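# Close footlocker lid with three cartons inside, upright

## Task

Get all three cartons into the footlocker and close its lid completely, with the footlocker left standing upright. The lid must not drop shut from more than slightly open, and must not be slammed. The footlocker must not tip over or end up tilted. The result counts only if it stays that way without the robot holding anything in place.

## Robot and tools

Robot: a Hello Robot Stretch 3 with a single arm. It has a two-wheeled base 0.33 m long and 0.34 m wide, a lift that carries the arm up and down a mast, and a telescoping arm that reaches out to the robot's right. The arm cannot move forward or back, so to shift the gripper forward you drive the base. On-the-spot turns pivot about the point halfway between the wheels, 0.05 m behind the front edge. With the arm fully in and the wrist folded, a turn sweeps a 0.28 m radius; an unfolded, level wrist pokes out past that. A loose object may occasionally get a brief nudge from outside.

Frames: the base frame has its origin on the floor between the drive wheels, x forward, y left, z up. hand_pose is reported in this frame, at the point where closed fingertips meet; with all wrist joints at zero its x axis points up, y back along the arm toward the mast, z toward the rear. The odometry frame is the base frame as it stood at the start. Fingertips are round pads 0.04 m wide.

execute_actions: argument "actions" is a list holding one action, or empty (an empty list only reports state and images). Optional "cameras": a list drawn from head_camera, nav_camera, wrist_camera, all; omitted, null or ["all"] gives every camera, [] gives none. An action may contain:
- "base": exactly one of {"translate_m": d}, a straight relative drive of d metres from the base's last reported position, forward positive, range -1 to 1; or {"rotate_rad": d}, a relative turn in place, counter-clockwise (left) positive, range -3.2 to 3.2. No sideways motion.
- "joints": absolute targets keyed by name. lift_m 0 to 1.1 (arm height on mast); arm_m 0 to 0.52 (extension); wrist_yaw_rad -1.345 to 4.42 (0 along the arm, positive toward the front, 3.0 folded over the base); wrist_pitch_rad -1.57 to 0.451 (0 level, negative tips fingers down); wrist_roll_rad -2.911 to 2.911 (0 fingers side by side, level); gripper_m -0.089 to 0.179 (larger is wider; actual fingertip gap is about 0.007 less when nearly shut and 0.025 less when wide, zero below 0.007); head_pan_rad -3.953 to 1.73 (0 forward, positive left, -1.57 looks along the arm); head_tilt_rad -1.53 to 0.419 (negative looks down). Done tolerances: lift and arm ±0.004, gripper ±0.004, yaw/roll/pan/tilt ±0.02, pitch ±0.05.
- "contact_limits": only {"arm_m": percent effort 1 to 100}; the arm stops (contact_stop) near that effort, negative sense when retracting. Too low stops it immediately; values over the maximum are clipped. It also caps holding force until the next action.
All motions in an action begin together and may finish at different times; each action lasts at most 15 s. Joints or base you omit may still be driving toward an old target. Unknown keys or out-of-range values reject the whole call with no motion. If a result reports a stop, the remaining execute_actions, wait and finished_scene calls in that reply are skipped.

wait: {"seconds": 0 to 10}; commands nothing and returns the same report as an empty action.
zoom_image: {"camera": name, "region": [x0, y0, x1, y1]} in pixels of that camera's latest full image, origin top-left, up to 504 by 504.
finished_scene: {"scene": number}; ends the current scene irreversibly after the last command is held and reports success. Replying with no tool call ends everything.

Result lines: joint_positions; base_odometry (wheel-count only, slip counts as motion; heading positive left, -3.142 to 3.142); turned_by_wheels and turned_by_imu since the last result; base_tilt in degrees, forward and right positive, with a fixed bias up to ~4 degrees plus noise. base_status and joint_status: "done" (for the base, the wheels turned the commanded amount even if slipping), "off_target" (resting away from target and maybe still pushing; for the base, something blocks it), "contact_stop", "time_out", "torque_fault". After the last three the target is dropped; the arm and lift go slack after a contact stop until recommanded, and a slack lift may sink under load or keep pressing. on_its_own describes uncommanded joints; its "held at" is the held target, not the position, and effort outside rest range hints at contact or load. motor_effort is percent of maximum, positive toward higher values, peak in brackets; readings carry fixed bias and noise. Positive wheel effort pushes forward. lidar_m: 12 distances in 30-degree sectors, first straight ahead, then counter-clockwise (4th left, 7th behind, 10th right), "-" if nothing; plane 0.17 m high, range 0.15 to 12 m, blind to clear objects and the robot, partly hidden by mast and body when the lift is low. wrist_depth_mm (45 to 1000) and head_depth_mm (280 to 4000, image sideways) are 7x7 median-depth grids from top-left.

Cameras: head_camera and nav_camera move with head pan/tilt; wrist_camera rides on the gripper.

Speed: the base is fast (0.30 m/s, 1.9 rad/s) only when stowed: lift_m under 0.30, arm_m under 0.03, wrist_yaw_rad over 2.54; otherwise 0.10 m/s and 0.63 rad/s.

Gripper: to grasp, command below the object's width (lower squeezes harder; a stall guard may weaken the grip so heavy items slip); to release, command at least 0.02 above where contact began. Readings do not confirm a grasp. To re-squeeze, send a different value.

Cautions: fold or unfold the wrist only with lift_m 0.32 to 0.95, wrist_pitch_rad -0.4 and roll near 0; once folded the lift may go down to 0.25. With wrist_yaw_rad below -0.4 keep pitch at -0.5 or lower. Base, wrist and head have no contact stop and will shove; wrist servos that strain for several seconds shut off for 10 s. Pushing against something rigid with the gripper above roughly 0.45 m, repeat pushes after a contact stop, higher contact limits, or driving while holding or pushing something fixed can tip the robot; snagging while driving, especially in reverse, too. If base_tilt shows a lean, reverse the last move in small steps, pull the gripper free, and lower lift_m to about 0.2 if it stays tipped. Avoid drops, slips, slamming the lid, hard hits and heavy pushes. Faster robot motion is preferred.

Each tool is called after ">>>" as a command line: name --argument value for each argument, lists and objects as JSON in quotes; but a table of rows of numbers goes row by row, as --pt "numbers of a row", without its own name.

## Session

>>> execute_actions --actions '[]'

Scene clock: 0.00 s.
base_odometry: x=+0.000 y=+0.000 heading=+0.000 (m, m, rad; odometry frame)
turned_by_wheels: +0.000 (rad since the last result)
turned_by_imu: +0.000 (rad since the last result)
base_tilt: forward=-0.7 right=-1.5 (deg)
lidar_m: 2.91 2.03 2.03 2.62 2.26 1.93 1.24 1.09 1.09 1.27 2.22 2.51
head_depth_mm: 1815 2687 2762 2743 2717 2738 2217 / 1831 2899 3020 2972 2970 2912 2187 / 1865 3173 3309 3297 3330 3155 2182 / 2054 3212 3633 3647 3626 3194 2186 / 2068 3194 3335 3486 3453 3257 2168 / 2075 2991 3057 3071 3111 3021 2134 / 2093 2778 2832 2840 2869 2821 2140
base_status: not commanded
joint_positions: lift_m=+0.302 arm_m=+0.003 wrist_yaw_rad=+3.030 wrist_pitch_rad=-0.414 wrist_roll_rad=+0.007 gripper_m=+0.037 head_pan_rad=+0.008 head_tilt_rad=+0.004
joint_status: not commanded
motor_effort: left_wheel=+0 right_wheel=+0 lift_m=+22 arm_m=-1 wrist_yaw_rad=+2 wrist_pitch_rad=+4 wrist_roll_rad=+0 gripper_m=+0 head_pan_rad=-1 head_tilt_rad=+1 (%)
hand_pose: x=+0.0039 y=+0.0758 z=+0.3153 quat_wxyz=(+0.184, +0.701, +0.106, +0.680) (m; base frame)
wrist_depth_mm: - - - - - - - / - - - - - - - / 976 994 950 952 937 957 921 / 765 766 746 755 746 732 728 / 642 628 - 625 635 609 595 / 537 535 - 542 - 514 512 / 474 - - - 452 452 448
pictures: head_camera (sideways: a quarter turn clockwise sets it upright), nav_camera (sideways: a quarter turn counterclockwise sets it upright), wrist_camera
Images, in order (width x height): head_camera 896x504, nav_camera 672x504, wrist_camera 644x364.

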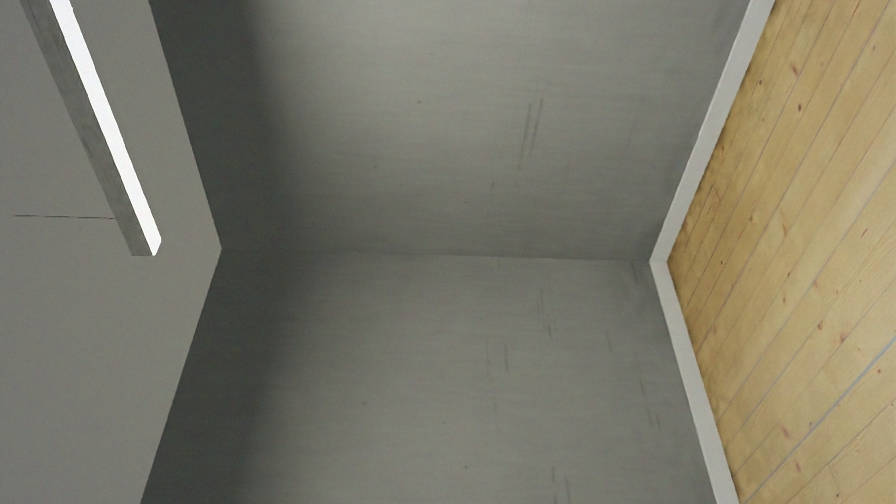

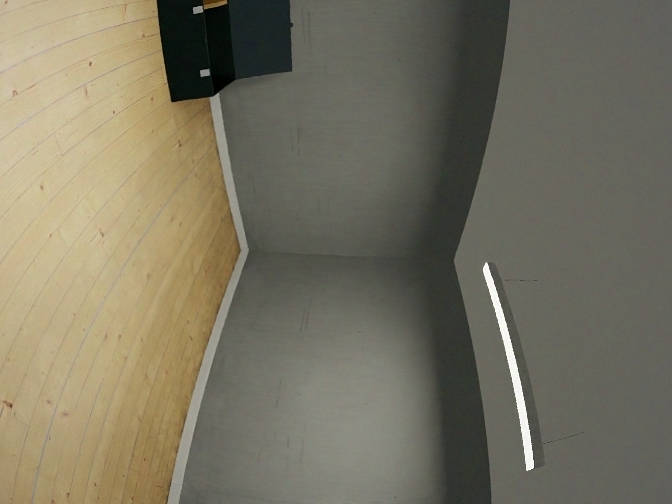

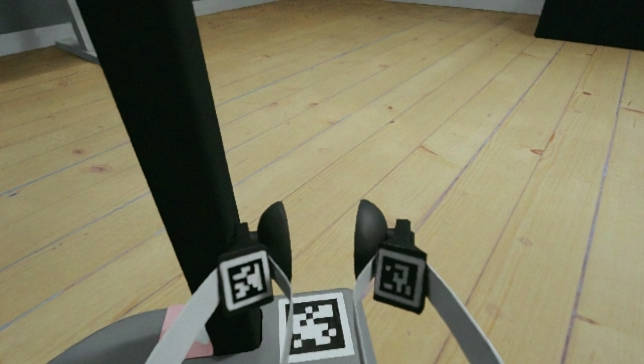

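>>> execute_actions --actions '[{"base":{"rotate_rad":0.8},"joints":{"lift_m":0.27,"head_tilt_rad":-0.6}}]' --cameras '[]'

>>> execute_actions --actions '[{"base":{"translate_m":1.0}}]' --cameras '["head_camera","nav_camera"]'

Scene clock: 2.07 s.
base_odometry: x=+0.000 y=+0.000 heading=+0.800 (m, m, rad; odometry frame)
turned_by_wheels: +0.800 (rad since the last result)
turned_by_imu: +0.810 (rad since the last result)
base_tilt: forward=-0.7 right=-1.6 (deg)
lidar_m: 2.03 2.79 1.88 2.26 1.49 1.12 1.09 1.14 1.60 2.50 2.61 2.10
head_depth_mm: 2272 2527 2804 2269 1758 1460 1236 / 2309 2478 2534 2244 1770 1454 1230 / 2308 2504 2558 2247 1769 1448 1230 / 2335 2543 2348 2247 1755 1448 1227 / 2331 2620 2786 2239 1756 1450 1223 / 2333 2622 2834 2228 1754 1446 1225 / 2380 2659 2818 2248 1753 1440 1224
base_status: done
joint_positions: lift_m=+0.270 arm_m=+0.003 wrist_yaw_rad=+3.030 wrist_pitch_rad=-0.414 wrist_roll_rad=+0.007 gripper_m=+0.037 head_pan_rad=+0.008 head_tilt_rad=-0.593
joint_status: all done
motor_effort: left_wheel=-2(7) right_wheel=+3(11) lift_m=+18(25) arm_m=-1(1) wrist_yaw_rad=+1(1) wrist_pitch_rad=+5(4) wrist_roll_rad=+0(0) gripper_m=-1(1) head_pan_rad=+0(0) head_tilt_rad=-3(43) (%)
hand_pose: x=+0.0038 y=+0.0757 z=+0.2837 quat_wxyz=(+0.185, +0.701, +0.106, +0.680) (m; base frame)
wrist_depth_mm: - - - - - - - / - - - - - - - / 909 905 885 874 868 851 853 / 709 712 703 701 686 675 664 / 586 583 - 571 592 564 561 / 494 507 - - - 478 477 / 442 - - - 421 421 416
pictures: none
No camera images: the call's "cameras" was empty. Leave "cameras" out to get every camera's image.

Scene clock: 7.07 s.
base_odometry: x=+0.697 y=+0.717 heading=+0.800 (m, m, rad; odometry frame)
turned_by_wheels: +0.000 (rad since the last result)
turned_by_imu: +0.006 (rad since the last result)
base_tilt: forward=-0.6 right=-1.5 (deg)
lidar_m: 1.02 1.75 2.31 1.82 2.34 2.14 2.09 2.19 2.61 2.52 2.30 1.06
head_depth_mm: 1402 1542 1665 1740 1448 1452 1233 / 1402 1558 1657 1746 1475 1447 1230 / 1426 1586 1676 1758 1472 1450 1231 / 1422 1577 1674 1746 1493 1446 1228 / 1432 1606 1736 1864 1504 1445 1229 / 1442 1613 1814 2034 1760 1446 1227 / 1448 1620 1827 2043 1760 1443 1224
base_status: done
joint_positions: lift_m=+0.270 arm_m=+0.003 wrist_yaw_rad=+3.030 wrist_pitch_rad=-0.415 wrist_roll_rad=+0.007 gripper_m=+0.037 head_pan_rad=+0.008 head_tilt_rad=-0.593
joint_status: not commanded
motor_effort: left_wheel=-2(6) right_wheel=+4(10) lift_m=+18(18) arm_m=-1(1) wrist_yaw_rad=+0(0) wrist_pitch_rad=+5(5) wrist_roll_rad=+0(0) gripper_m=+0(0) head_pan_rad=+1(0) head_tilt_rad=-4(5) (%)
hand_pose: x=+0.0038 y=+0.0757 z=+0.2836 quat_wxyz=(+0.185, +0.701, +0.106, +0.680) (m; base frame)
wrist_depth_mm: - - - - - - - / - - - - - - - / 910 896 882 868 880 854 841 / 714 705 699 694 678 685 666 / 587 583 - 569 590 565 559 / 497 510 - - - 478 477 / - - - - 419 420 415
pictures: head_camera (sideways: a quarter turn clockwise sets it upright), nav_camera (sideways: a quarter turn counterclockwise sets it upright)
Images, in order (width x height): head_camera 896x504, nav_camera 672x504.

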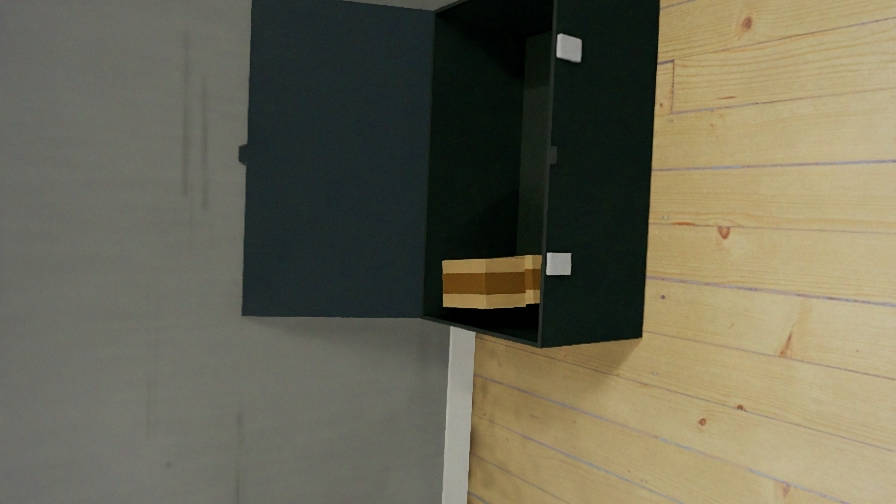

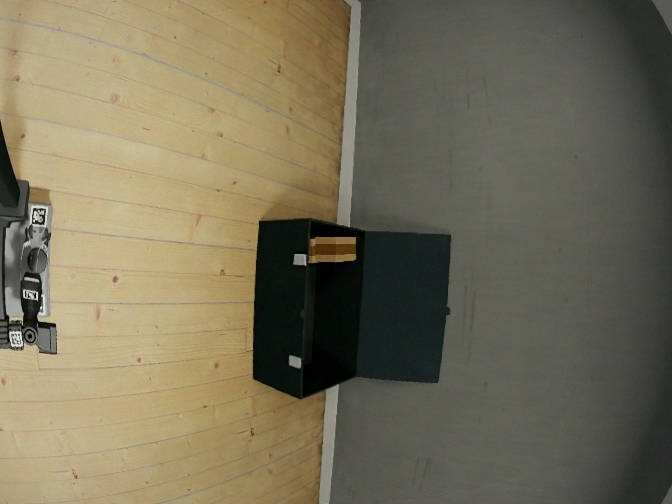

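>>> execute_actions --actions '[{"base":{"translate_m":0.65},"joints":{"head_tilt_rad":-1.0}}]' --cameras '[]'

>>> execute_actions --actions '[{"base":{"rotate_rad":1.52},"joints":{"head_pan_rad":-1.57}}]' --cameras '["head_camera"]'

>>> execute_actions --actions '[{"joints":{"lift_m":0.75}}]' --cameras '[]'

>>> execute_actions --actions '[{"joints":{"wrist_yaw_rad":0,"arm_m":0.25,"gripper_m":0.17}}]' --cameras '[]'

>>> execute_actions --actions '[{"base":{"translate_m":0.12},"joints":{"wrist_pitch_rad":-1.4,"arm_m":0.33}}]'

Scene clock: 11.77 s.
base_odometry: x=+1.150 y=+1.183 heading=+0.800 (m, m, rad; odometry frame)
turned_by_wheels: +0.000 (rad since the last result)
turned_by_imu: +0.004 (rad since the last result)
base_tilt: forward=-0.7 right=-1.5 (deg)
lidar_m: 0.37 0.39 1.50 2.22 2.33 2.80 2.74 2.88 2.62 2.55 0.52 0.38
head_depth_mm: 941 1033 1158 1410 1330 1199 1108 / 948 1041 1163 1410 1318 1214 1119 / 957 1050 1174 1416 1329 1215 1129 / 963 1059 1183 1371 1180 1218 1132 / 972 1063 1190 1100 1203 1214 1133 / 978 1181 1480 1513 1312 1218 1112 / 984 1193 1485 1513 1352 1215 1108
base_status: done
joint_positions: lift_m=+0.270 arm_m=+0.003 wrist_yaw_rad=+3.030 wrist_pitch_rad=-0.415 wrist_roll_rad=+0.007 gripper_m=+0.037 head_pan_rad=+0.008 head_tilt_rad=-0.988
joint_status: all done
motor_effort: left_wheel=-2(6) right_wheel=+3(10) lift_m=+18(18) arm_m=-1(1) wrist_yaw_rad=+1(1) wrist_pitch_rad=+5(5) wrist_roll_rad=+0(0) gripper_m=+0(1) head_pan_rad=+1(0) head_tilt_rad=-8(38) (%)
hand_pose: x=+0.0038 y=+0.0757 z=+0.2836 quat_wxyz=(+0.185, +0.701, +0.106, +0.680) (m; base frame)
wrist_depth_mm: - - - - - - - / - - - - - - - / 934 902 893 887 866 860 839 / 719 707 700 701 686 685 673 / 583 577 - 573 591 559 544 / 493 507 - - - 481 450 / - - - - 418 421 418
pictures: none
No camera images: the call's "cameras" was empty. Leave "cameras" out to get every camera's image.

Scene clock: 13.93 s.
base_odometry: x=+1.150 y=+1.183 heading=+2.319 (m, m, rad; odometry frame)
turned_by_wheels: +1.520 (rad since the last result)
turned_by_imu: +1.538 (rad since the last result)
base_tilt: forward=-0.7 right=-1.5 (deg)
lidar_m: 2.22 2.05 2.84 2.74 2.84 2.65 2.55 0.54 0.39 0.37 0.38 1.43
head_depth_mm: 960 1054 1176 1429 1324 1222 1108 / 962 1056 1180 1425 1320 1215 - / 966 1057 1188 1436 1325 1245 - / 972 1057 1183 1407 1242 1253 - / 971 1064 1188 1080 1198 1219 1111 / 974 1140 1455 1495 1311 1225 1104 / 980 1166 1460 1517 1345 1216 1109
base_status: done
joint_positions: lift_m=+0.270 arm_m=+0.003 wrist_yaw_rad=+3.030 wrist_pitch_rad=-0.415 wrist_roll_rad=+0.007 gripper_m=+0.037 head_pan_rad=-1.563 head_tilt_rad=-0.988
joint_status: all done
motor_effort: left_wheel=-1(7) right_wheel=+2(12) lift_m=+18(18) arm_m=-1(2) wrist_yaw_rad=+1(0) wrist_pitch_rad=+5(5) wrist_roll_rad=+0(0) gripper_m=-1(0) head_pan_rad=-3(47) head_tilt_rad=-8(8) (%)
hand_pose: x=+0.0038 y=+0.0757 z=+0.2836 quat_wxyz=(+0.185, +0.701, +0.106, +0.680) (m; base frame)
wrist_depth_mm: - - - - - - - / - - - - - - - / 918 900 902 880 856 876 854 / 704 711 705 694 681 679 674 / 587 581 - 576 590 559 557 / 497 509 - - - 476 478 / - - - - 423 420 415
pictures: head_camera (sideways: a quarter turn clockwise sets it upright)
Images, in order (width x height): head_camera 896x504.

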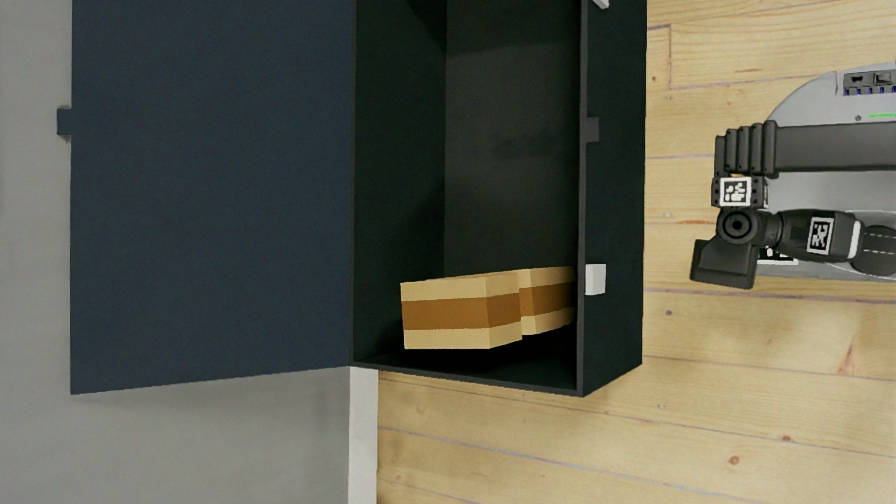

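Scene clock: 19.13 s.
base_odometry: x=+1.150 y=+1.183 heading=+2.319 (m, m, rad; odometry frame)
turned_by_wheels: +0.000 (rad since the last result)
turned_by_imu: +0.000 (rad since the last result)
base_tilt: forward=-0.8 right=-1.5 (deg)
lidar_m: 2.22 2.05 2.84 2.73 2.84 2.66 2.55 0.54 0.39 0.37 0.39 1.43
head_depth_mm: 961 1053 1179 1421 1373 - - / 962 1059 1178 1435 - 1202 - / 971 1056 1191 1434 1365 1215 - / 970 1059 1186 1416 - 1230 - / 969 1059 1188 1085 1201 1222 1110 / 974 1134 1461 1490 1311 1220 1109 / 977 1176 1481 1519 1354 1225 1108
base_status: not commanded
joint_positions: lift_m=+0.750 arm_m=+0.003 wrist_yaw_rad=+3.030 wrist_pitch_rad=-0.415 wrist_roll_rad=+0.007 gripper_m=+0.037 head_pan_rad=-1.563 head_tilt_rad=-0.988
joint_status: all done
motor_effort: left_wheel=-1(2) right_wheel=+3(3) lift_m=+25(29) arm_m=-1(1) wrist_yaw_rad=+0(0) wrist_pitch_rad=+5(5) wrist_roll_rad=+0(0) gripper_m=+0(0) head_pan_rad=-5(4) head_tilt_rad=-7(6) (%)
hand_pose: x=+0.0038 y=+0.0757 z=+0.7632 quat_wxyz=(+0.185, +0.701, +0.106, +0.680) (m; base frame)
wrist_depth_mm: - - - - - - - / - - - - - - - / - - - - - - - / - - - - - - - / - - - - - - - / - - - - - - - / 926 942 920 927 925 927 913
pictures: none
No camera images: the call's "cameras" was empty. Leave "cameras" out to get every camera's image.

Scene clock: 22.17 s.
base_odometry: x=+1.150 y=+1.183 heading=+2.319 (m, m, rad; odometry frame)
turned_by_wheels: +0.000 (rad since the last result)
turned_by_imu: +0.000 (rad since the last result)
base_tilt: forward=-0.7 right=-1.5 (deg)
lidar_m: 2.22 2.05 2.84 2.74 2.85 2.65 2.55 0.54 0.39 0.37 0.38 1.43
head_depth_mm: 959 1055 1169 - - - - / 963 1039 - 1422 1323 1218 - / 965 1034 - 1428 1327 1230 - / 968 1044 1208 1418 1242 1215 - / 968 1061 1193 1082 1194 1225 1109 / 970 1139 1410 1483 1304 1218 1107 / 976 1171 1458 1517 1348 1220 1112
base_status: not commanded
joint_positions: lift_m=+0.750 arm_m=+0.250 wrist_yaw_rad=+0.002 wrist_pitch_rad=-0.415 wrist_roll_rad=+0.007 gripper_m=+0.170 head_pan_rad=-1.563 head_tilt_rad=-0.988
joint_status: all done
motor_effort: left_wheel=-2(1) right_wheel=+3(4) lift_m=+25(25) arm_m=+2(1) wrist_yaw_rad=-1(3) wrist_pitch_rad=+5(5) wrist_roll_rad=+0(0) gripper_m=+0(83) head_pan_rad=-1(4) head_tilt_rad=-8(7) (%)
hand_pose: x=-0.0210 y=-0.6195 z=+0.7632 quat_wxyz=(+0.690, +0.146, -0.694, -0.146) (m; base frame)
wrist_depth_mm: 478 478 483 490 483 487 491 / 519 497 491 496 499 499 502 / 573 556 510 513 517 515 518 / 635 615 525 526 532 534 534 / 721 675 542 546 554 546 556 / 810 677 562 570 568 575 571 / 916 911 582 586 593 601 621
pictures: none
No camera images: the call's "cameras" was empty. Leave "cameras" out to get every camera's image.

Scene clock: 24.57 s.
base_odometry: x=+1.068 y=+1.271 heading=+2.319 (m, m, rad; odometry frame)
turned_by_wheels: +0.000 (rad since the last result)
turned_by_imu: +0.000 (rad since the last result)
base_tilt: forward=-0.6 right=-1.5 (deg)
lidar_m: 2.10 1.95 2.84 2.73 2.85 2.78 2.67 0.54 0.39 0.37 0.38 1.43
head_depth_mm: 955 1045 1156 - - - - / 963 - 1205 1428 1330 1215 - / 961 - 1217 1420 1213 1224 - / 965 1053 1187 1079 1181 1217 - / 967 1137 1405 1488 1305 1213 1110 / 975 1165 1464 1510 1347 1218 1111 / 976 1172 1465 1514 1355 1221 1112
base_status: done
joint_positions: lift_m=+0.750 arm_m=+0.330 wrist_yaw_rad=+0.001 wrist_pitch_rad=-1.395 wrist_roll_rad=+0.007 gripper_m=+0.170 head_pan_rad=-1.563 head_tilt_rad=-0.988
joint_status: all done
motor_effort: left_wheel=-2(2) right_wheel=+3(8) lift_m=+25(25) arm_m=+2(3) wrist_yaw_rad=-1(1) wrist_pitch_rad=-2(5) wrist_roll_rad=+0(0) gripper_m=+0(0) head_pan_rad=-2(4) head_tilt_rad=-7(7) (%)
hand_pose: x=-0.0216 y=-0.4957 z=+0.6320 quat_wxyz=(+0.540, +0.453, -0.543, -0.456) (m; base frame)
wrist_depth_mm: 798 788 620 678 700 717 711 / 797 806 505 414 777 774 778 / 810 820 565 419 785 783 788 / 810 801 686 544 782 783 778 / 801 818 804 771 739 750 664 / 807 823 808 815 822 810 805 / 836 832 826 819 812 831 822
pictures: head_camera (sideways: a quarter turn clockwise sets it upright), nav_camera (sideways: a quarter turn counterclockwise sets it upright), wrist_camera
Images, in order (width x height): head_camera 896x504, nav_camera 672x504, wrist_camera 644x364.

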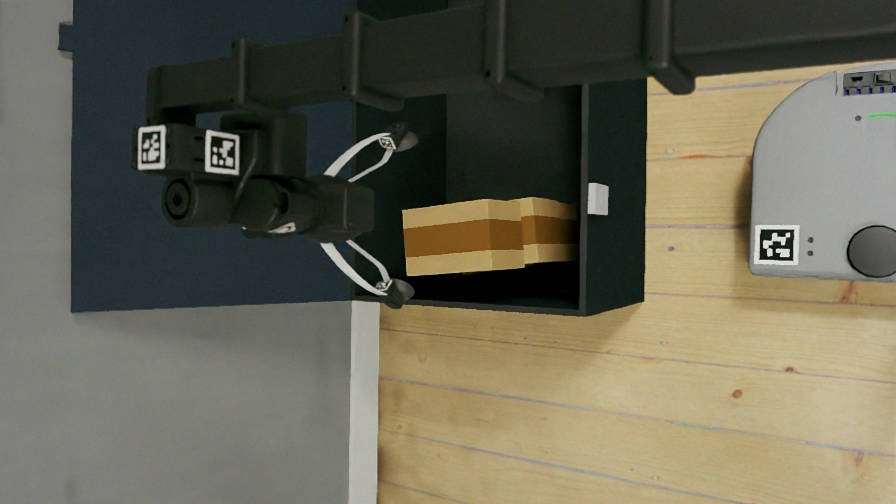

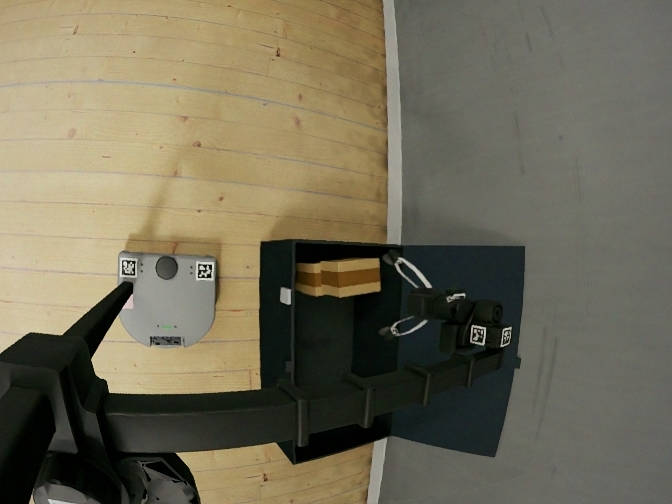

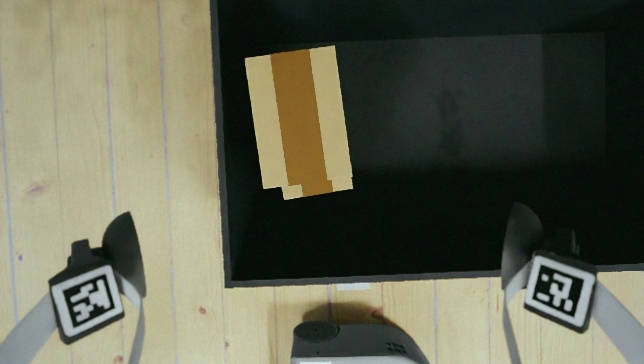

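>>> execute_actions --actions '[{"base":{"translate_m":0.025},"joints":{"wrist_yaw_rad":0.12,"arm_m":0.43,"lift_m":0.57,"gripper_m":0.179}}]' --cameras '["head_camera","wrist_camera"]'

Scene clock: 27.40 s.
base_odometry: x=+1.051 y=+1.289 heading=+2.319 (m, m, rad; odometry frame)
turned_by_wheels: +0.000 (rad since the last result)
turned_by_imu: +0.000 (rad since the last result)
base_tilt: forward=-0.7 right=-1.6 (deg)
lidar_m: 2.07 1.93 2.83 2.72 2.84 2.81 2.69 0.53 0.39 0.37 1.05 1.42
head_depth_mm: 956 1049 1178 1408 1328 1220 1111 / 961 1052 1172 1415 - - - / 961 1048 - 1341 1182 1228 - / 964 1060 1187 1099 1182 1218 - / 970 1165 1451 1512 1333 1223 1111 / 972 1167 1454 1504 1349 1217 1108 / 972 1167 1459 1517 1355 1219 1107
base_status: done
joint_positions: lift_m=+0.570 arm_m=+0.430 wrist_yaw_rad=+0.118 wrist_pitch_rad=-1.396 wrist_roll_rad=+0.007 gripper_m=+0.179 head_pan_rad=-1.563 head_tilt_rad=-0.988
joint_status: all done
motor_effort: left_wheel=-2(3) right_wheel=+3(8) lift_m=+18(22) arm_m=+2(3) wrist_yaw_rad=+1(3) wrist_pitch_rad=-1(2) wrist_roll_rad=+0(0) gripper_m=+0(49) head_pan_rad=-3(3) head_tilt_rad=-6(7) (%)
hand_pose: x=-0.0192 y=-0.5953 z=+0.4524 quat_wxyz=(+0.566, +0.484, -0.516, -0.424) (m; base frame)
wrist_depth_mm: 607 620 384 442 420 398 381 / 612 614 400 593 601 590 557 / 619 624 278 237 595 595 600 / 627 621 294 241 596 601 593 / 629 617 304 240 599 596 604 / 628 626 314 242 609 612 - / 639 633 373 451 491 541 530
pictures: head_camera (sideways: a quarter turn clockwise sets it upright), wrist_camera
Images, in order (width x height): head_camera 896x504, wrist_camera 644x364.

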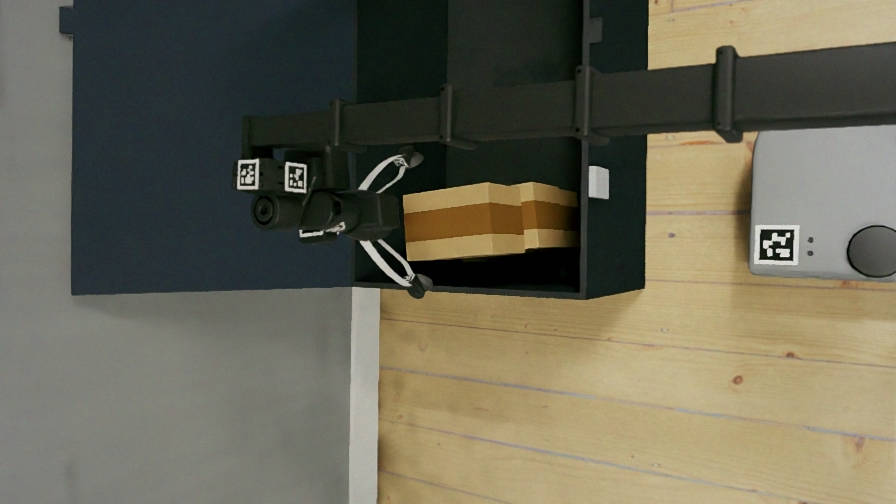

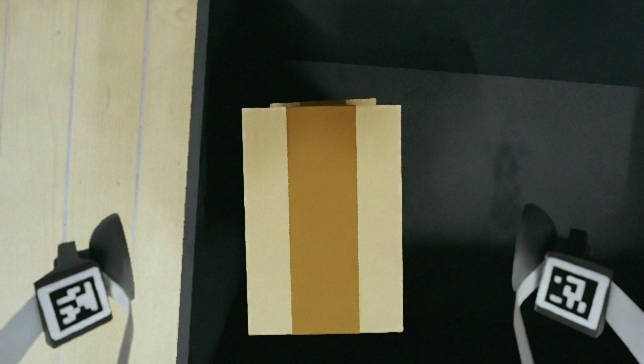

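>>> execute_actions --actions '[{"joints":{"lift_m":0.465,"gripper_m":0.15}}]' --cameras '["head_camera","wrist_camera"]'

>>> execute_actions --actions '[{"joints":{"gripper_m":0.05}}]' --cameras '["wrist_camera"]'

>>> execute_actions --actions '[{"joints":{"lift_m":0.49}}]' --cameras '["head_camera","wrist_camera"]'

Scene clock: 29.53 s.
base_odometry: x=+1.051 y=+1.289 heading=+2.319 (m, m, rad; odometry frame)
turned_by_wheels: +0.000 (rad since the last result)
turned_by_imu: +0.000 (rad since the last result)
base_tilt: forward=-0.8 right=-1.5 (deg)
lidar_m: 2.07 1.92 2.82 2.73 2.84 2.81 2.69 0.54 0.39 0.37 1.05 1.43
head_depth_mm: 958 1048 1178 1419 1325 1216 1107 / 961 1054 1176 1412 1333 1230 - / 963 1056 1145 1362 1179 1219 - / 967 1057 1167 1092 1185 1214 - / 967 1164 1454 1512 1328 1225 1111 / 971 1169 1451 1515 1355 1226 1107 / 971 1173 1460 1513 1359 1220 1113
base_status: not commanded
joint_positions: lift_m=+0.465 arm_m=+0.430 wrist_yaw_rad=+0.118 wrist_pitch_rad=-1.396 wrist_roll_rad=+0.007 gripper_m=+0.150 head_pan_rad=-1.563 head_tilt_rad=-0.988
joint_status: all done
motor_effort: left_wheel=-2(2) right_wheel=+3(3) lift_m=+18(16) arm_m=+2(2) wrist_yaw_rad=+2(2) wrist_pitch_rad=-1(1) wrist_roll_rad=+0(0) gripper_m=+0(81) head_pan_rad=-3(3) head_tilt_rad=-6(6) (%)
hand_pose: x=-0.0192 y=-0.5953 z=+0.3474 quat_wxyz=(+0.566, +0.484, -0.516, -0.424) (m; base frame)
wrist_depth_mm: 509 203 334 439 419 396 380 / 512 193 133 132 133 485 481 / 515 197 134 133 133 485 489 / 515 202 134 133 134 497 495 / 517 225 135 135 135 492 500 / 523 - 136 135 135 - 500 / 522 200 137 136 136 503 501
pictures: head_camera (sideways: a quarter turn clockwise sets it upright), wrist_camera
Images, in order (width x height): head_camera 896x504, wrist_camera 644x364.

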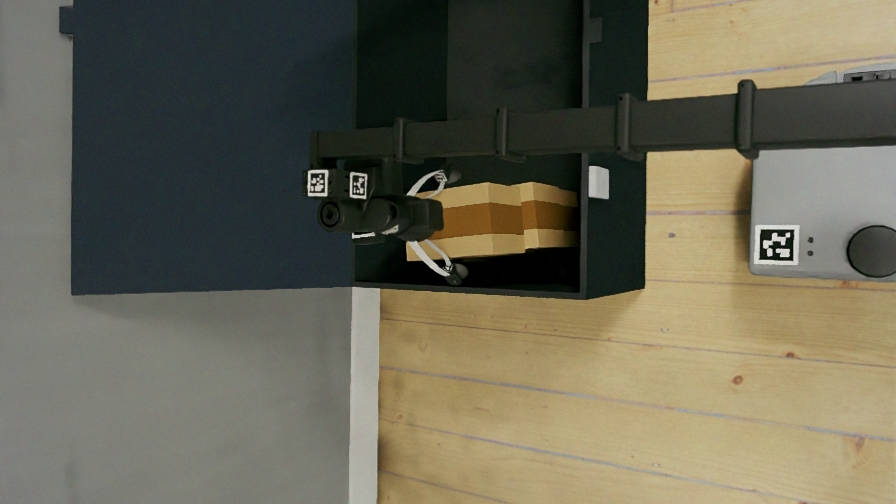

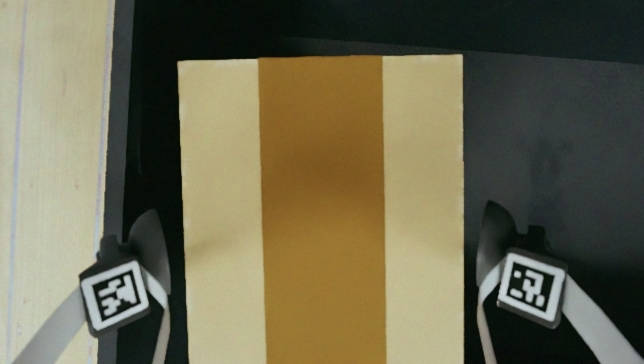

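Scene clock: 31.03 s.
base_odometry: x=+1.051 y=+1.289 heading=+2.319 (m, m, rad; odometry frame)
turned_by_wheels: +0.000 (rad since the last result)
turned_by_imu: +0.000 (rad since the last result)
base_tilt: forward=-0.6 right=-1.4 (deg)
lidar_m: 2.07 1.92 2.84 2.73 2.84 2.81 2.69 0.53 0.38 0.37 1.05 1.42
head_depth_mm: 960 1050 1174 1414 1321 1214 1109 / 961 1055 1179 1429 1326 1226 - / 957 1059 1147 1369 1175 1219 - / 967 1056 1165 1257 1183 1216 - / 969 1170 1446 1521 1330 1220 1112 / 970 1163 1459 1507 1349 1219 1110 / 973 1171 1461 1515 1356 1221 1112
base_status: not commanded
joint_positions: lift_m=+0.465 arm_m=+0.430 wrist_yaw_rad=+0.118 wrist_pitch_rad=-1.401 wrist_roll_rad=+0.007 gripper_m=+0.051 head_pan_rad=-1.563 head_tilt_rad=-0.988
joint_status: all done
motor_effort: left_wheel=-2(2) right_wheel=+3(4) lift_m=+23(23) arm_m=+1(2) wrist_yaw_rad=+2(3) wrist_pitch_rad=+1(1) wrist_roll_rad=+0(0) gripper_m=-26(99) head_pan_rad=-4(3) head_tilt_rad=-7(6) (%)
hand_pose: x=-0.0193 y=-0.5941 z=+0.3470 quat_wxyz=(+0.565, +0.485, -0.514, -0.425) (m; base frame)
wrist_depth_mm: 502 190 335 450 427 408 386 / 508 182 130 130 130 486 482 / 509 184 131 130 131 491 482 / 511 202 132 131 132 493 491 / 518 191 133 132 132 493 492 / 516 - 133 133 133 - 498 / 524 216 134 133 134 499 498
pictures: wrist_camera
Images, in order (width x height): wrist_camera 644x364.

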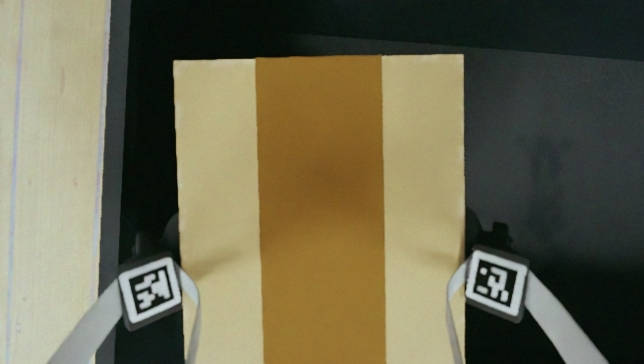

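Scene clock: 32.03 s.
base_odometry: x=+1.051 y=+1.289 heading=+2.319 (m, m, rad; odometry frame)
turned_by_wheels: +0.000 (rad since the last result)
turned_by_imu: +0.000 (rad since the last result)
base_tilt: forward=-0.6 right=-1.4 (deg)
lidar_m: 2.07 1.92 2.82 2.73 2.85 2.80 2.69 0.53 0.39 0.37 1.05 1.42
head_depth_mm: 960 1053 1174 1419 1318 1214 1105 / 962 1056 1179 1414 1318 - - / 962 1057 1141 1315 1174 1233 - / 964 1054 1164 1043 1178 1213 - / 969 1160 1451 1514 1336 1215 1109 / 973 1159 1453 1509 1341 1223 1114 / 975 1170 1468 1507 1355 1219 1111
base_status: not commanded
joint_positions: lift_m=+0.490 arm_m=+0.430 wrist_yaw_rad=+0.118 wrist_pitch_rad=-1.401 wrist_roll_rad=+0.007 gripper_m=+0.056 head_pan_rad=-1.563 head_tilt_rad=-0.988
joint_status: all done
on_its_own: gripper_m is held at +0.056, not at your +0.050, by its stall guard, which is still easing
motor_effort: left_wheel=-2(2) right_wheel=+4(4) lift_m=+30(30) arm_m=+1(1) wrist_yaw_rad=+1(2) wrist_pitch_rad=+1(1) wrist_roll_rad=+0(0) gripper_m=-5(26) head_pan_rad=-4(4) head_tilt_rad=-7(7) (%)
hand_pose: x=-0.0193 y=-0.5941 z=+0.3716 quat_wxyz=(+0.565, +0.485, -0.514, -0.425) (m; base frame)
wrist_depth_mm: 528 222 335 447 430 407 385 / 532 211 130 130 130 501 507 / 537 215 131 131 131 509 516 / 537 240 132 131 132 520 513 / 545 537 132 132 133 517 518 / 551 - 133 133 133 - 521 / 550 237 134 134 134 526 526
pictures: head_camera (sideways: a quarter turn clockwise sets it upright), wrist_camera
Images, in order (width x height): head_camera 896x504, wrist_camera 644x364.

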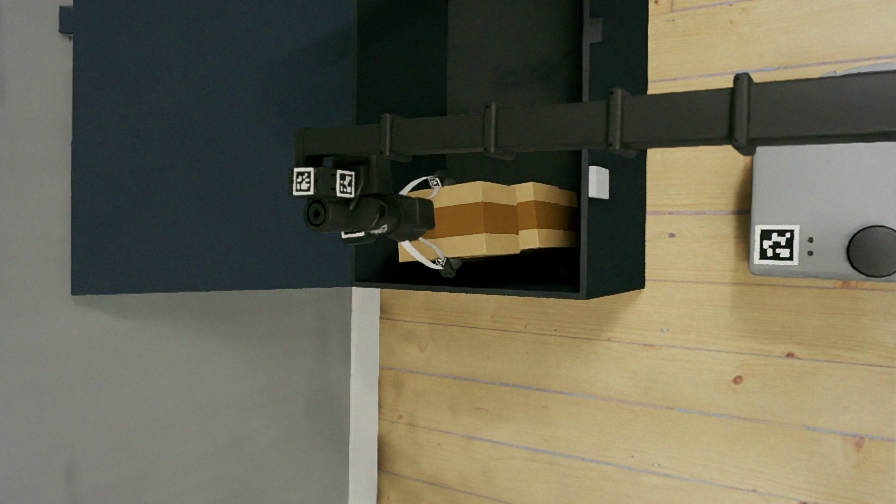

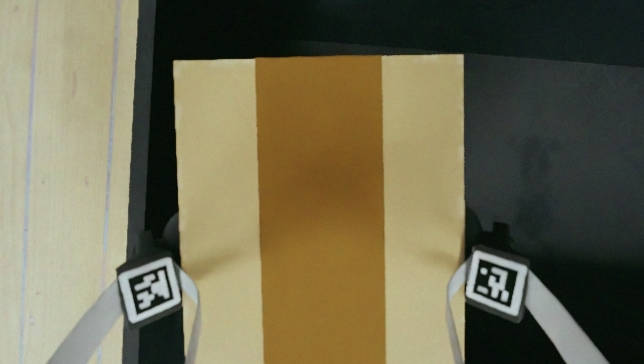

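>>> execute_actions --actions '[{"base":{"translate_m":-0.28},"joints":{"gripper_m":0.066}}]' --cameras '[]'

>>> execute_actions --actions '[{"joints":{"lift_m":0.228}}]' --cameras '["head_camera","wrist_camera"]'

Scene clock: 36.10 s.
base_odometry: x=+1.242 y=+1.084 heading=+2.319 (m, m, rad; odometry frame)
turned_by_wheels: +0.000 (rad since the last result)
turned_by_imu: +0.000 (rad since the last result)
base_tilt: forward=-0.7 right=-1.5 (deg)
lidar_m: 2.35 2.17 2.84 2.74 2.85 2.51 2.41 0.54 0.39 0.37 0.39 0.52
head_depth_mm: 959 1057 1179 1349 1181 1215 1104 / 965 1058 1187 1435 1329 - - / 965 1056 1148 1317 1327 1228 - / 969 1059 1172 1054 1325 1213 - / 972 1062 1191 1416 1208 1219 1114 / 973 1067 1192 1220 1129 1222 1108 / 975 1113 1425 1472 1213 1221 1107
base_status: done
joint_positions: lift_m=+0.490 arm_m=+0.430 wrist_yaw_rad=+0.118 wrist_pitch_rad=-1.401 wrist_roll_rad=+0.007 gripper_m=+0.070 head_pan_rad=-1.563 head_tilt_rad=-0.988
joint_status: all done
motor_effort: left_wheel=-1(5) right_wheel=+3(3) lift_m=+30(30) arm_m=+1(1) wrist_yaw_rad=+2(1) wrist_pitch_rad=+1(1) wrist_roll_rad=+0(0) gripper_m=-19(29) head_pan_rad=-2(3) head_tilt_rad=-7(7) (%)
hand_pose: x=-0.0193 y=-0.5941 z=+0.3716 quat_wxyz=(+0.565, +0.485, -0.514, -0.425) (m; base frame)
wrist_depth_mm: 452 504 486 463 440 421 398 / 290 459 132 132 131 508 499 / 287 418 132 132 132 516 493 / 283 412 133 133 133 512 484 / 281 377 134 134 134 520 475 / 294 - 135 135 134 - 475 / 428 430 136 135 136 519 441
pictures: none
No camera images: the call's "cameras" was empty. Leave "cameras" out to get every camera's image.

Scene clock: 39.30 s.
base_odometry: x=+1.242 y=+1.084 heading=+2.319 (m, m, rad; odometry frame)
turned_by_wheels: +0.000 (rad since the last result)
turned_by_imu: +0.000 (rad since the last result)
base_tilt: forward=-0.6 right=-1.5 (deg)
lidar_m: 2.35 2.17 2.84 2.75 2.84 2.51 2.42 0.55 0.39 0.37 0.39 0.52
head_depth_mm: 965 1054 1176 1352 1185 1213 1110 / 965 1059 1188 1439 1326 1218 - / 967 1060 1186 1380 1259 1214 - / 971 1056 1186 1416 1235 1216 - / 970 1063 1192 1421 1205 1217 1114 / 973 1061 1197 1222 1124 1220 1115 / 971 1114 1420 1456 1201 1218 1112
base_status: not commanded
joint_positions: lift_m=+0.228 arm_m=+0.430 wrist_yaw_rad=+0.118 wrist_pitch_rad=-1.402 wrist_roll_rad=+0.007 gripper_m=+0.070 head_pan_rad=-1.563 head_tilt_rad=-0.988
joint_status: all done
motor_effort: left_wheel=-1(1) right_wheel=+3(3) lift_m=+22(31) arm_m=+1(1) wrist_yaw_rad=+2(2) wrist_pitch_rad=+1(1) wrist_roll_rad=+0(0) gripper_m=-20(20) head_pan_rad=-2(5) head_tilt_rad=-8(8) (%)
hand_pose: x=-0.0194 y=-0.5939 z=+0.1101 quat_wxyz=(+0.564, +0.486, -0.514, -0.426) (m; base frame)
wrist_depth_mm: 246 246 246 246 245 246 246 / 248 247 130 129 130 247 246 / 249 248 131 130 131 250 249 / 251 251 132 131 132 251 251 / 252 252 133 132 132 253 252 / 254 - 134 133 133 - 253 / 256 257 134 134 135 256 256
pictures: head_camera (sideways: a quarter turn clockwise sets it upright), wrist_camera
Images, in order (width x height): head_camera 896x504, wrist_camera 644x364.

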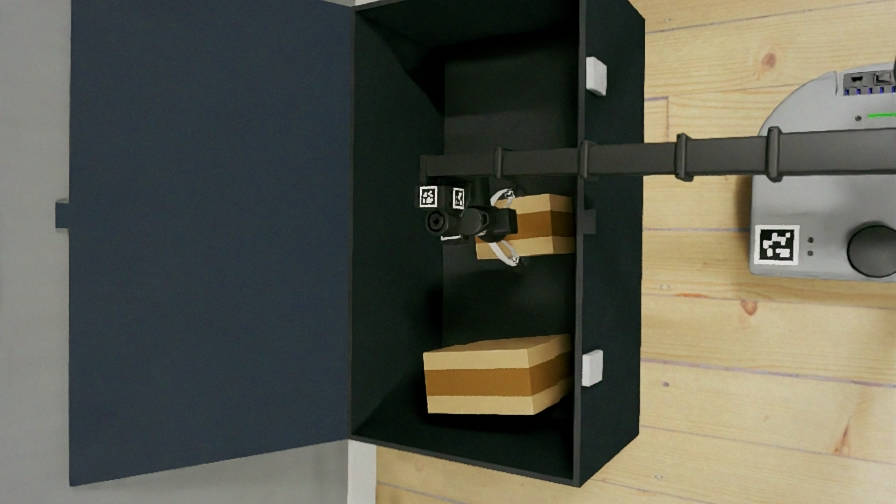

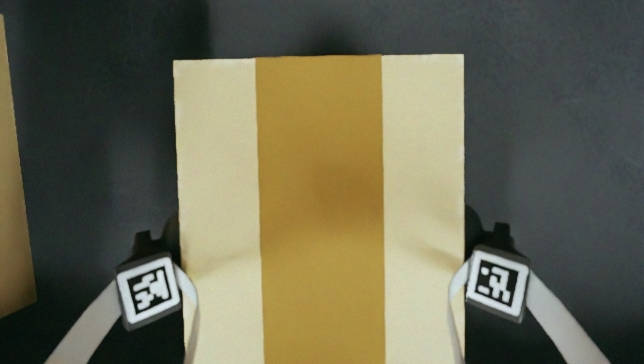

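>>> execute_actions --actions '[{"joints":{"gripper_m":0.15}}]' --cameras '[]'

>>> execute_actions --actions '[{"joints":{"lift_m":0.73}}]' --cameras '["wrist_camera"]'

>>> execute_actions --actions '[{"joints":{"wrist_pitch_rad":-0.2,"wrist_yaw_rad":0,"gripper_m":0.1,"head_tilt_rad":-0.75}}]' --cameras '["head_camera","wrist_camera"]'

Scene clock: 41.33 s.
base_odometry: x=+1.242 y=+1.084 heading=+2.319 (m, m, rad; odometry frame)
turned_by_wheels: +0.000 (rad since the last result)
turned_by_imu: +0.000 (rad since the last result)
base_tilt: forward=-0.7 right=-1.6 (deg)
lidar_m: 2.35 2.17 2.85 2.75 2.85 2.52 2.42 0.55 0.39 0.37 0.39 0.52
head_depth_mm: 964 1058 1182 1350 1184 1214 1108 / 965 1056 1190 1442 1326 1216 - / 971 1058 1179 1373 1256 1220 - / 972 1060 1189 1406 1240 1209 - / 971 1063 1193 1414 1208 1221 1110 / 971 1063 1199 1222 1122 1219 1113 / 975 1108 1422 1459 1200 1216 1112
base_status: not commanded
joint_positions: lift_m=+0.228 arm_m=+0.430 wrist_yaw_rad=+0.118 wrist_pitch_rad=-1.404 wrist_roll_rad=+0.007 gripper_m=+0.150 head_pan_rad=-1.563 head_tilt_rad=-0.988
joint_status: all done
motor_effort: left_wheel=-1(1) right_wheel=+3(3) lift_m=+22(22) arm_m=+1(1) wrist_yaw_rad=+1(2) wrist_pitch_rad=+2(2) wrist_roll_rad=+0(0) gripper_m=+0(80) head_pan_rad=-3(3) head_tilt_rad=-7(6) (%)
hand_pose: x=-0.0194 y=-0.5934 z=+0.1100 quat_wxyz=(+0.564, +0.486, -0.514, -0.426) (m; base frame)
wrist_depth_mm: 246 246 247 247 245 245 246 / 247 248 130 130 131 247 247 / 250 249 132 131 132 250 250 / 252 251 132 132 132 251 252 / 252 252 133 132 133 253 251 / 255 - 135 134 134 - 255 / 258 256 135 134 135 257 256
pictures: none
No camera images: the call's "cameras" was empty. Leave "cameras" out to get every camera's image.

Scene clock: 46.73 s.
base_odometry: x=+1.242 y=+1.084 heading=+2.319 (m, m, rad; odometry frame)
turned_by_wheels: +0.000 (rad since the last result)
turned_by_imu: +0.000 (rad since the last result)
base_tilt: forward=-0.6 right=-1.5 (deg)
lidar_m: 2.35 2.16 2.84 2.75 2.85 2.52 2.41 0.54 0.39 0.37 0.39 0.52
head_depth_mm: 966 1054 1156 1190 - - - / 943 - 1184 1429 1253 1216 - / 948 - 1205 1431 1260 1227 - / 970 1064 1194 1402 1239 1218 - / 974 1064 1192 1415 1209 1217 1111 / 975 1066 1195 1231 1125 1219 1109 / 969 1111 1423 1456 1204 1220 1109
base_status: not commanded
joint_positions: lift_m=+0.730 arm_m=+0.430 wrist_yaw_rad=+0.118 wrist_pitch_rad=-1.404 wrist_roll_rad=+0.007 gripper_m=+0.150 head_pan_rad=-1.563 head_tilt_rad=-0.988
joint_status: all done
motor_effort: left_wheel=-2(2) right_wheel=+3(3) lift_m=+25(24) arm_m=+1(1) wrist_yaw_rad=+2(2) wrist_pitch_rad=+2(2) wrist_roll_rad=+0(0) gripper_m=+0(1) head_pan_rad=-3(3) head_tilt_rad=-7(6) (%)
hand_pose: x=-0.0194 y=-0.5934 z=+0.6118 quat_wxyz=(+0.564, +0.486, -0.514, -0.426) (m; base frame)
wrist_depth_mm: 478 511 484 464 439 435 428 / 502 677 746 751 689 626 498 / 494 520 758 752 749 765 492 / 488 521 759 642 754 731 509 / 496 521 765 765 776 758 507 / 485 - 656 692 720 - 511 / 644 495 499 490 503 521 512
pictures: wrist_camera
Images, in order (width x height): wrist_camera 644x364.

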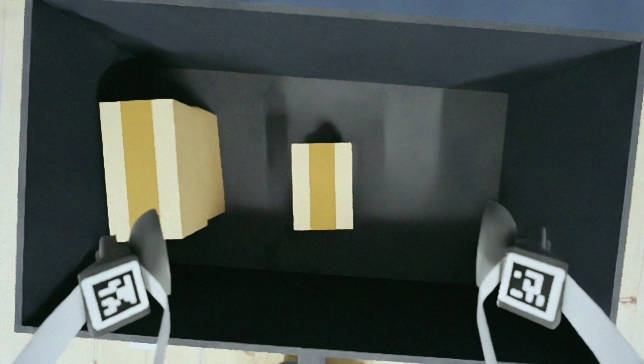

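Scene clock: 48.17 s.
base_odometry: x=+1.242 y=+1.084 heading=+2.319 (m, m, rad; odometry frame)
turned_by_wheels: +0.000 (rad since the last result)
turned_by_imu: +0.000 (rad since the last result)
base_tilt: forward=-0.7 right=-1.5 (deg)
lidar_m: 2.35 2.17 2.85 2.74 2.84 2.51 2.42 0.54 0.39 0.38 0.39 0.52
head_depth_mm: 874 999 1098 1177 1234 - - / 872 1000 1079 - 1399 1273 1097 / 876 1003 - 1202 1362 1267 1090 / 878 1002 1106 1190 1375 1225 1094 / 883 1006 1100 1193 1379 1270 1099 / 884 1013 1106 1195 1287 1096 1100 / 884 1011 1129 1383 1462 1067 1113
base_status: not commanded
joint_positions: lift_m=+0.730 arm_m=+0.430 wrist_yaw_rad=+0.002 wrist_pitch_rad=-0.223 wrist_roll_rad=+0.007 gripper_m=+0.100 head_pan_rad=-1.563 head_tilt_rad=-0.754
joint_status: all done
motor_effort: left_wheel=-1(1) right_wheel=+3(3) lift_m=+25(25) arm_m=+1(1) wrist_yaw_rad=-2(2) wrist_pitch_rad=+9(9) wrist_roll_rad=+0(0) gripper_m=+0(82) head_pan_rad=-4(4) head_tilt_rad=+3(24) (%)
hand_pose: x=-0.0209 y=-0.8193 z=+0.7884 quat_wxyz=(+0.700, +0.079, -0.705, -0.078) (m; base frame)
wrist_depth_mm: 308 310 310 311 312 312 317 / 329 328 330 332 331 335 335 / 349 351 351 353 355 356 357 / 350 352 353 353 355 358 358 / 354 352 351 354 356 353 359 / 355 353 356 359 357 358 361 / 353 355 356 359 357 361 364
pictures: head_camera (sideways: a quarter turn clockwise sets it upright), wrist_camera
Images, in order (width x height): head_camera 896x504, wrist_camera 644x364.

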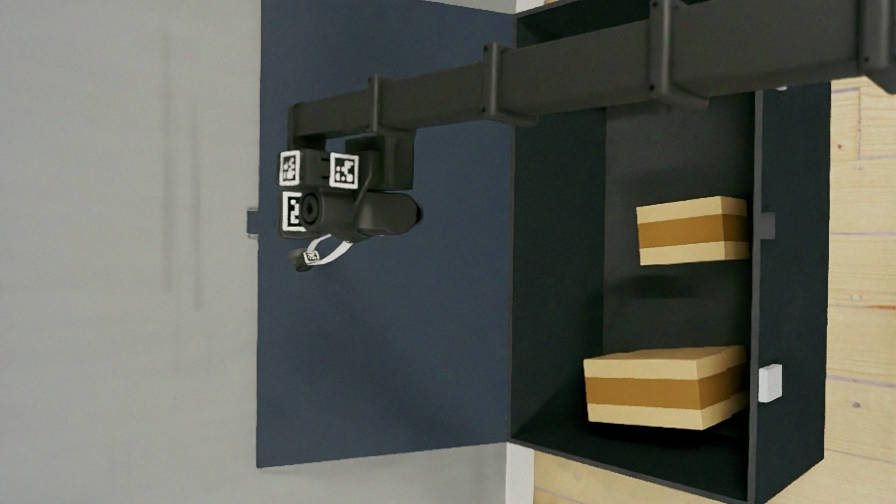

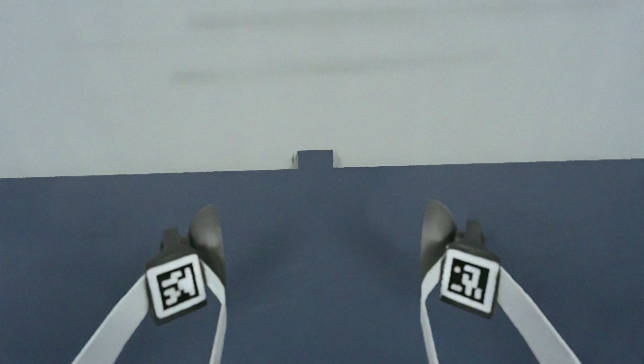

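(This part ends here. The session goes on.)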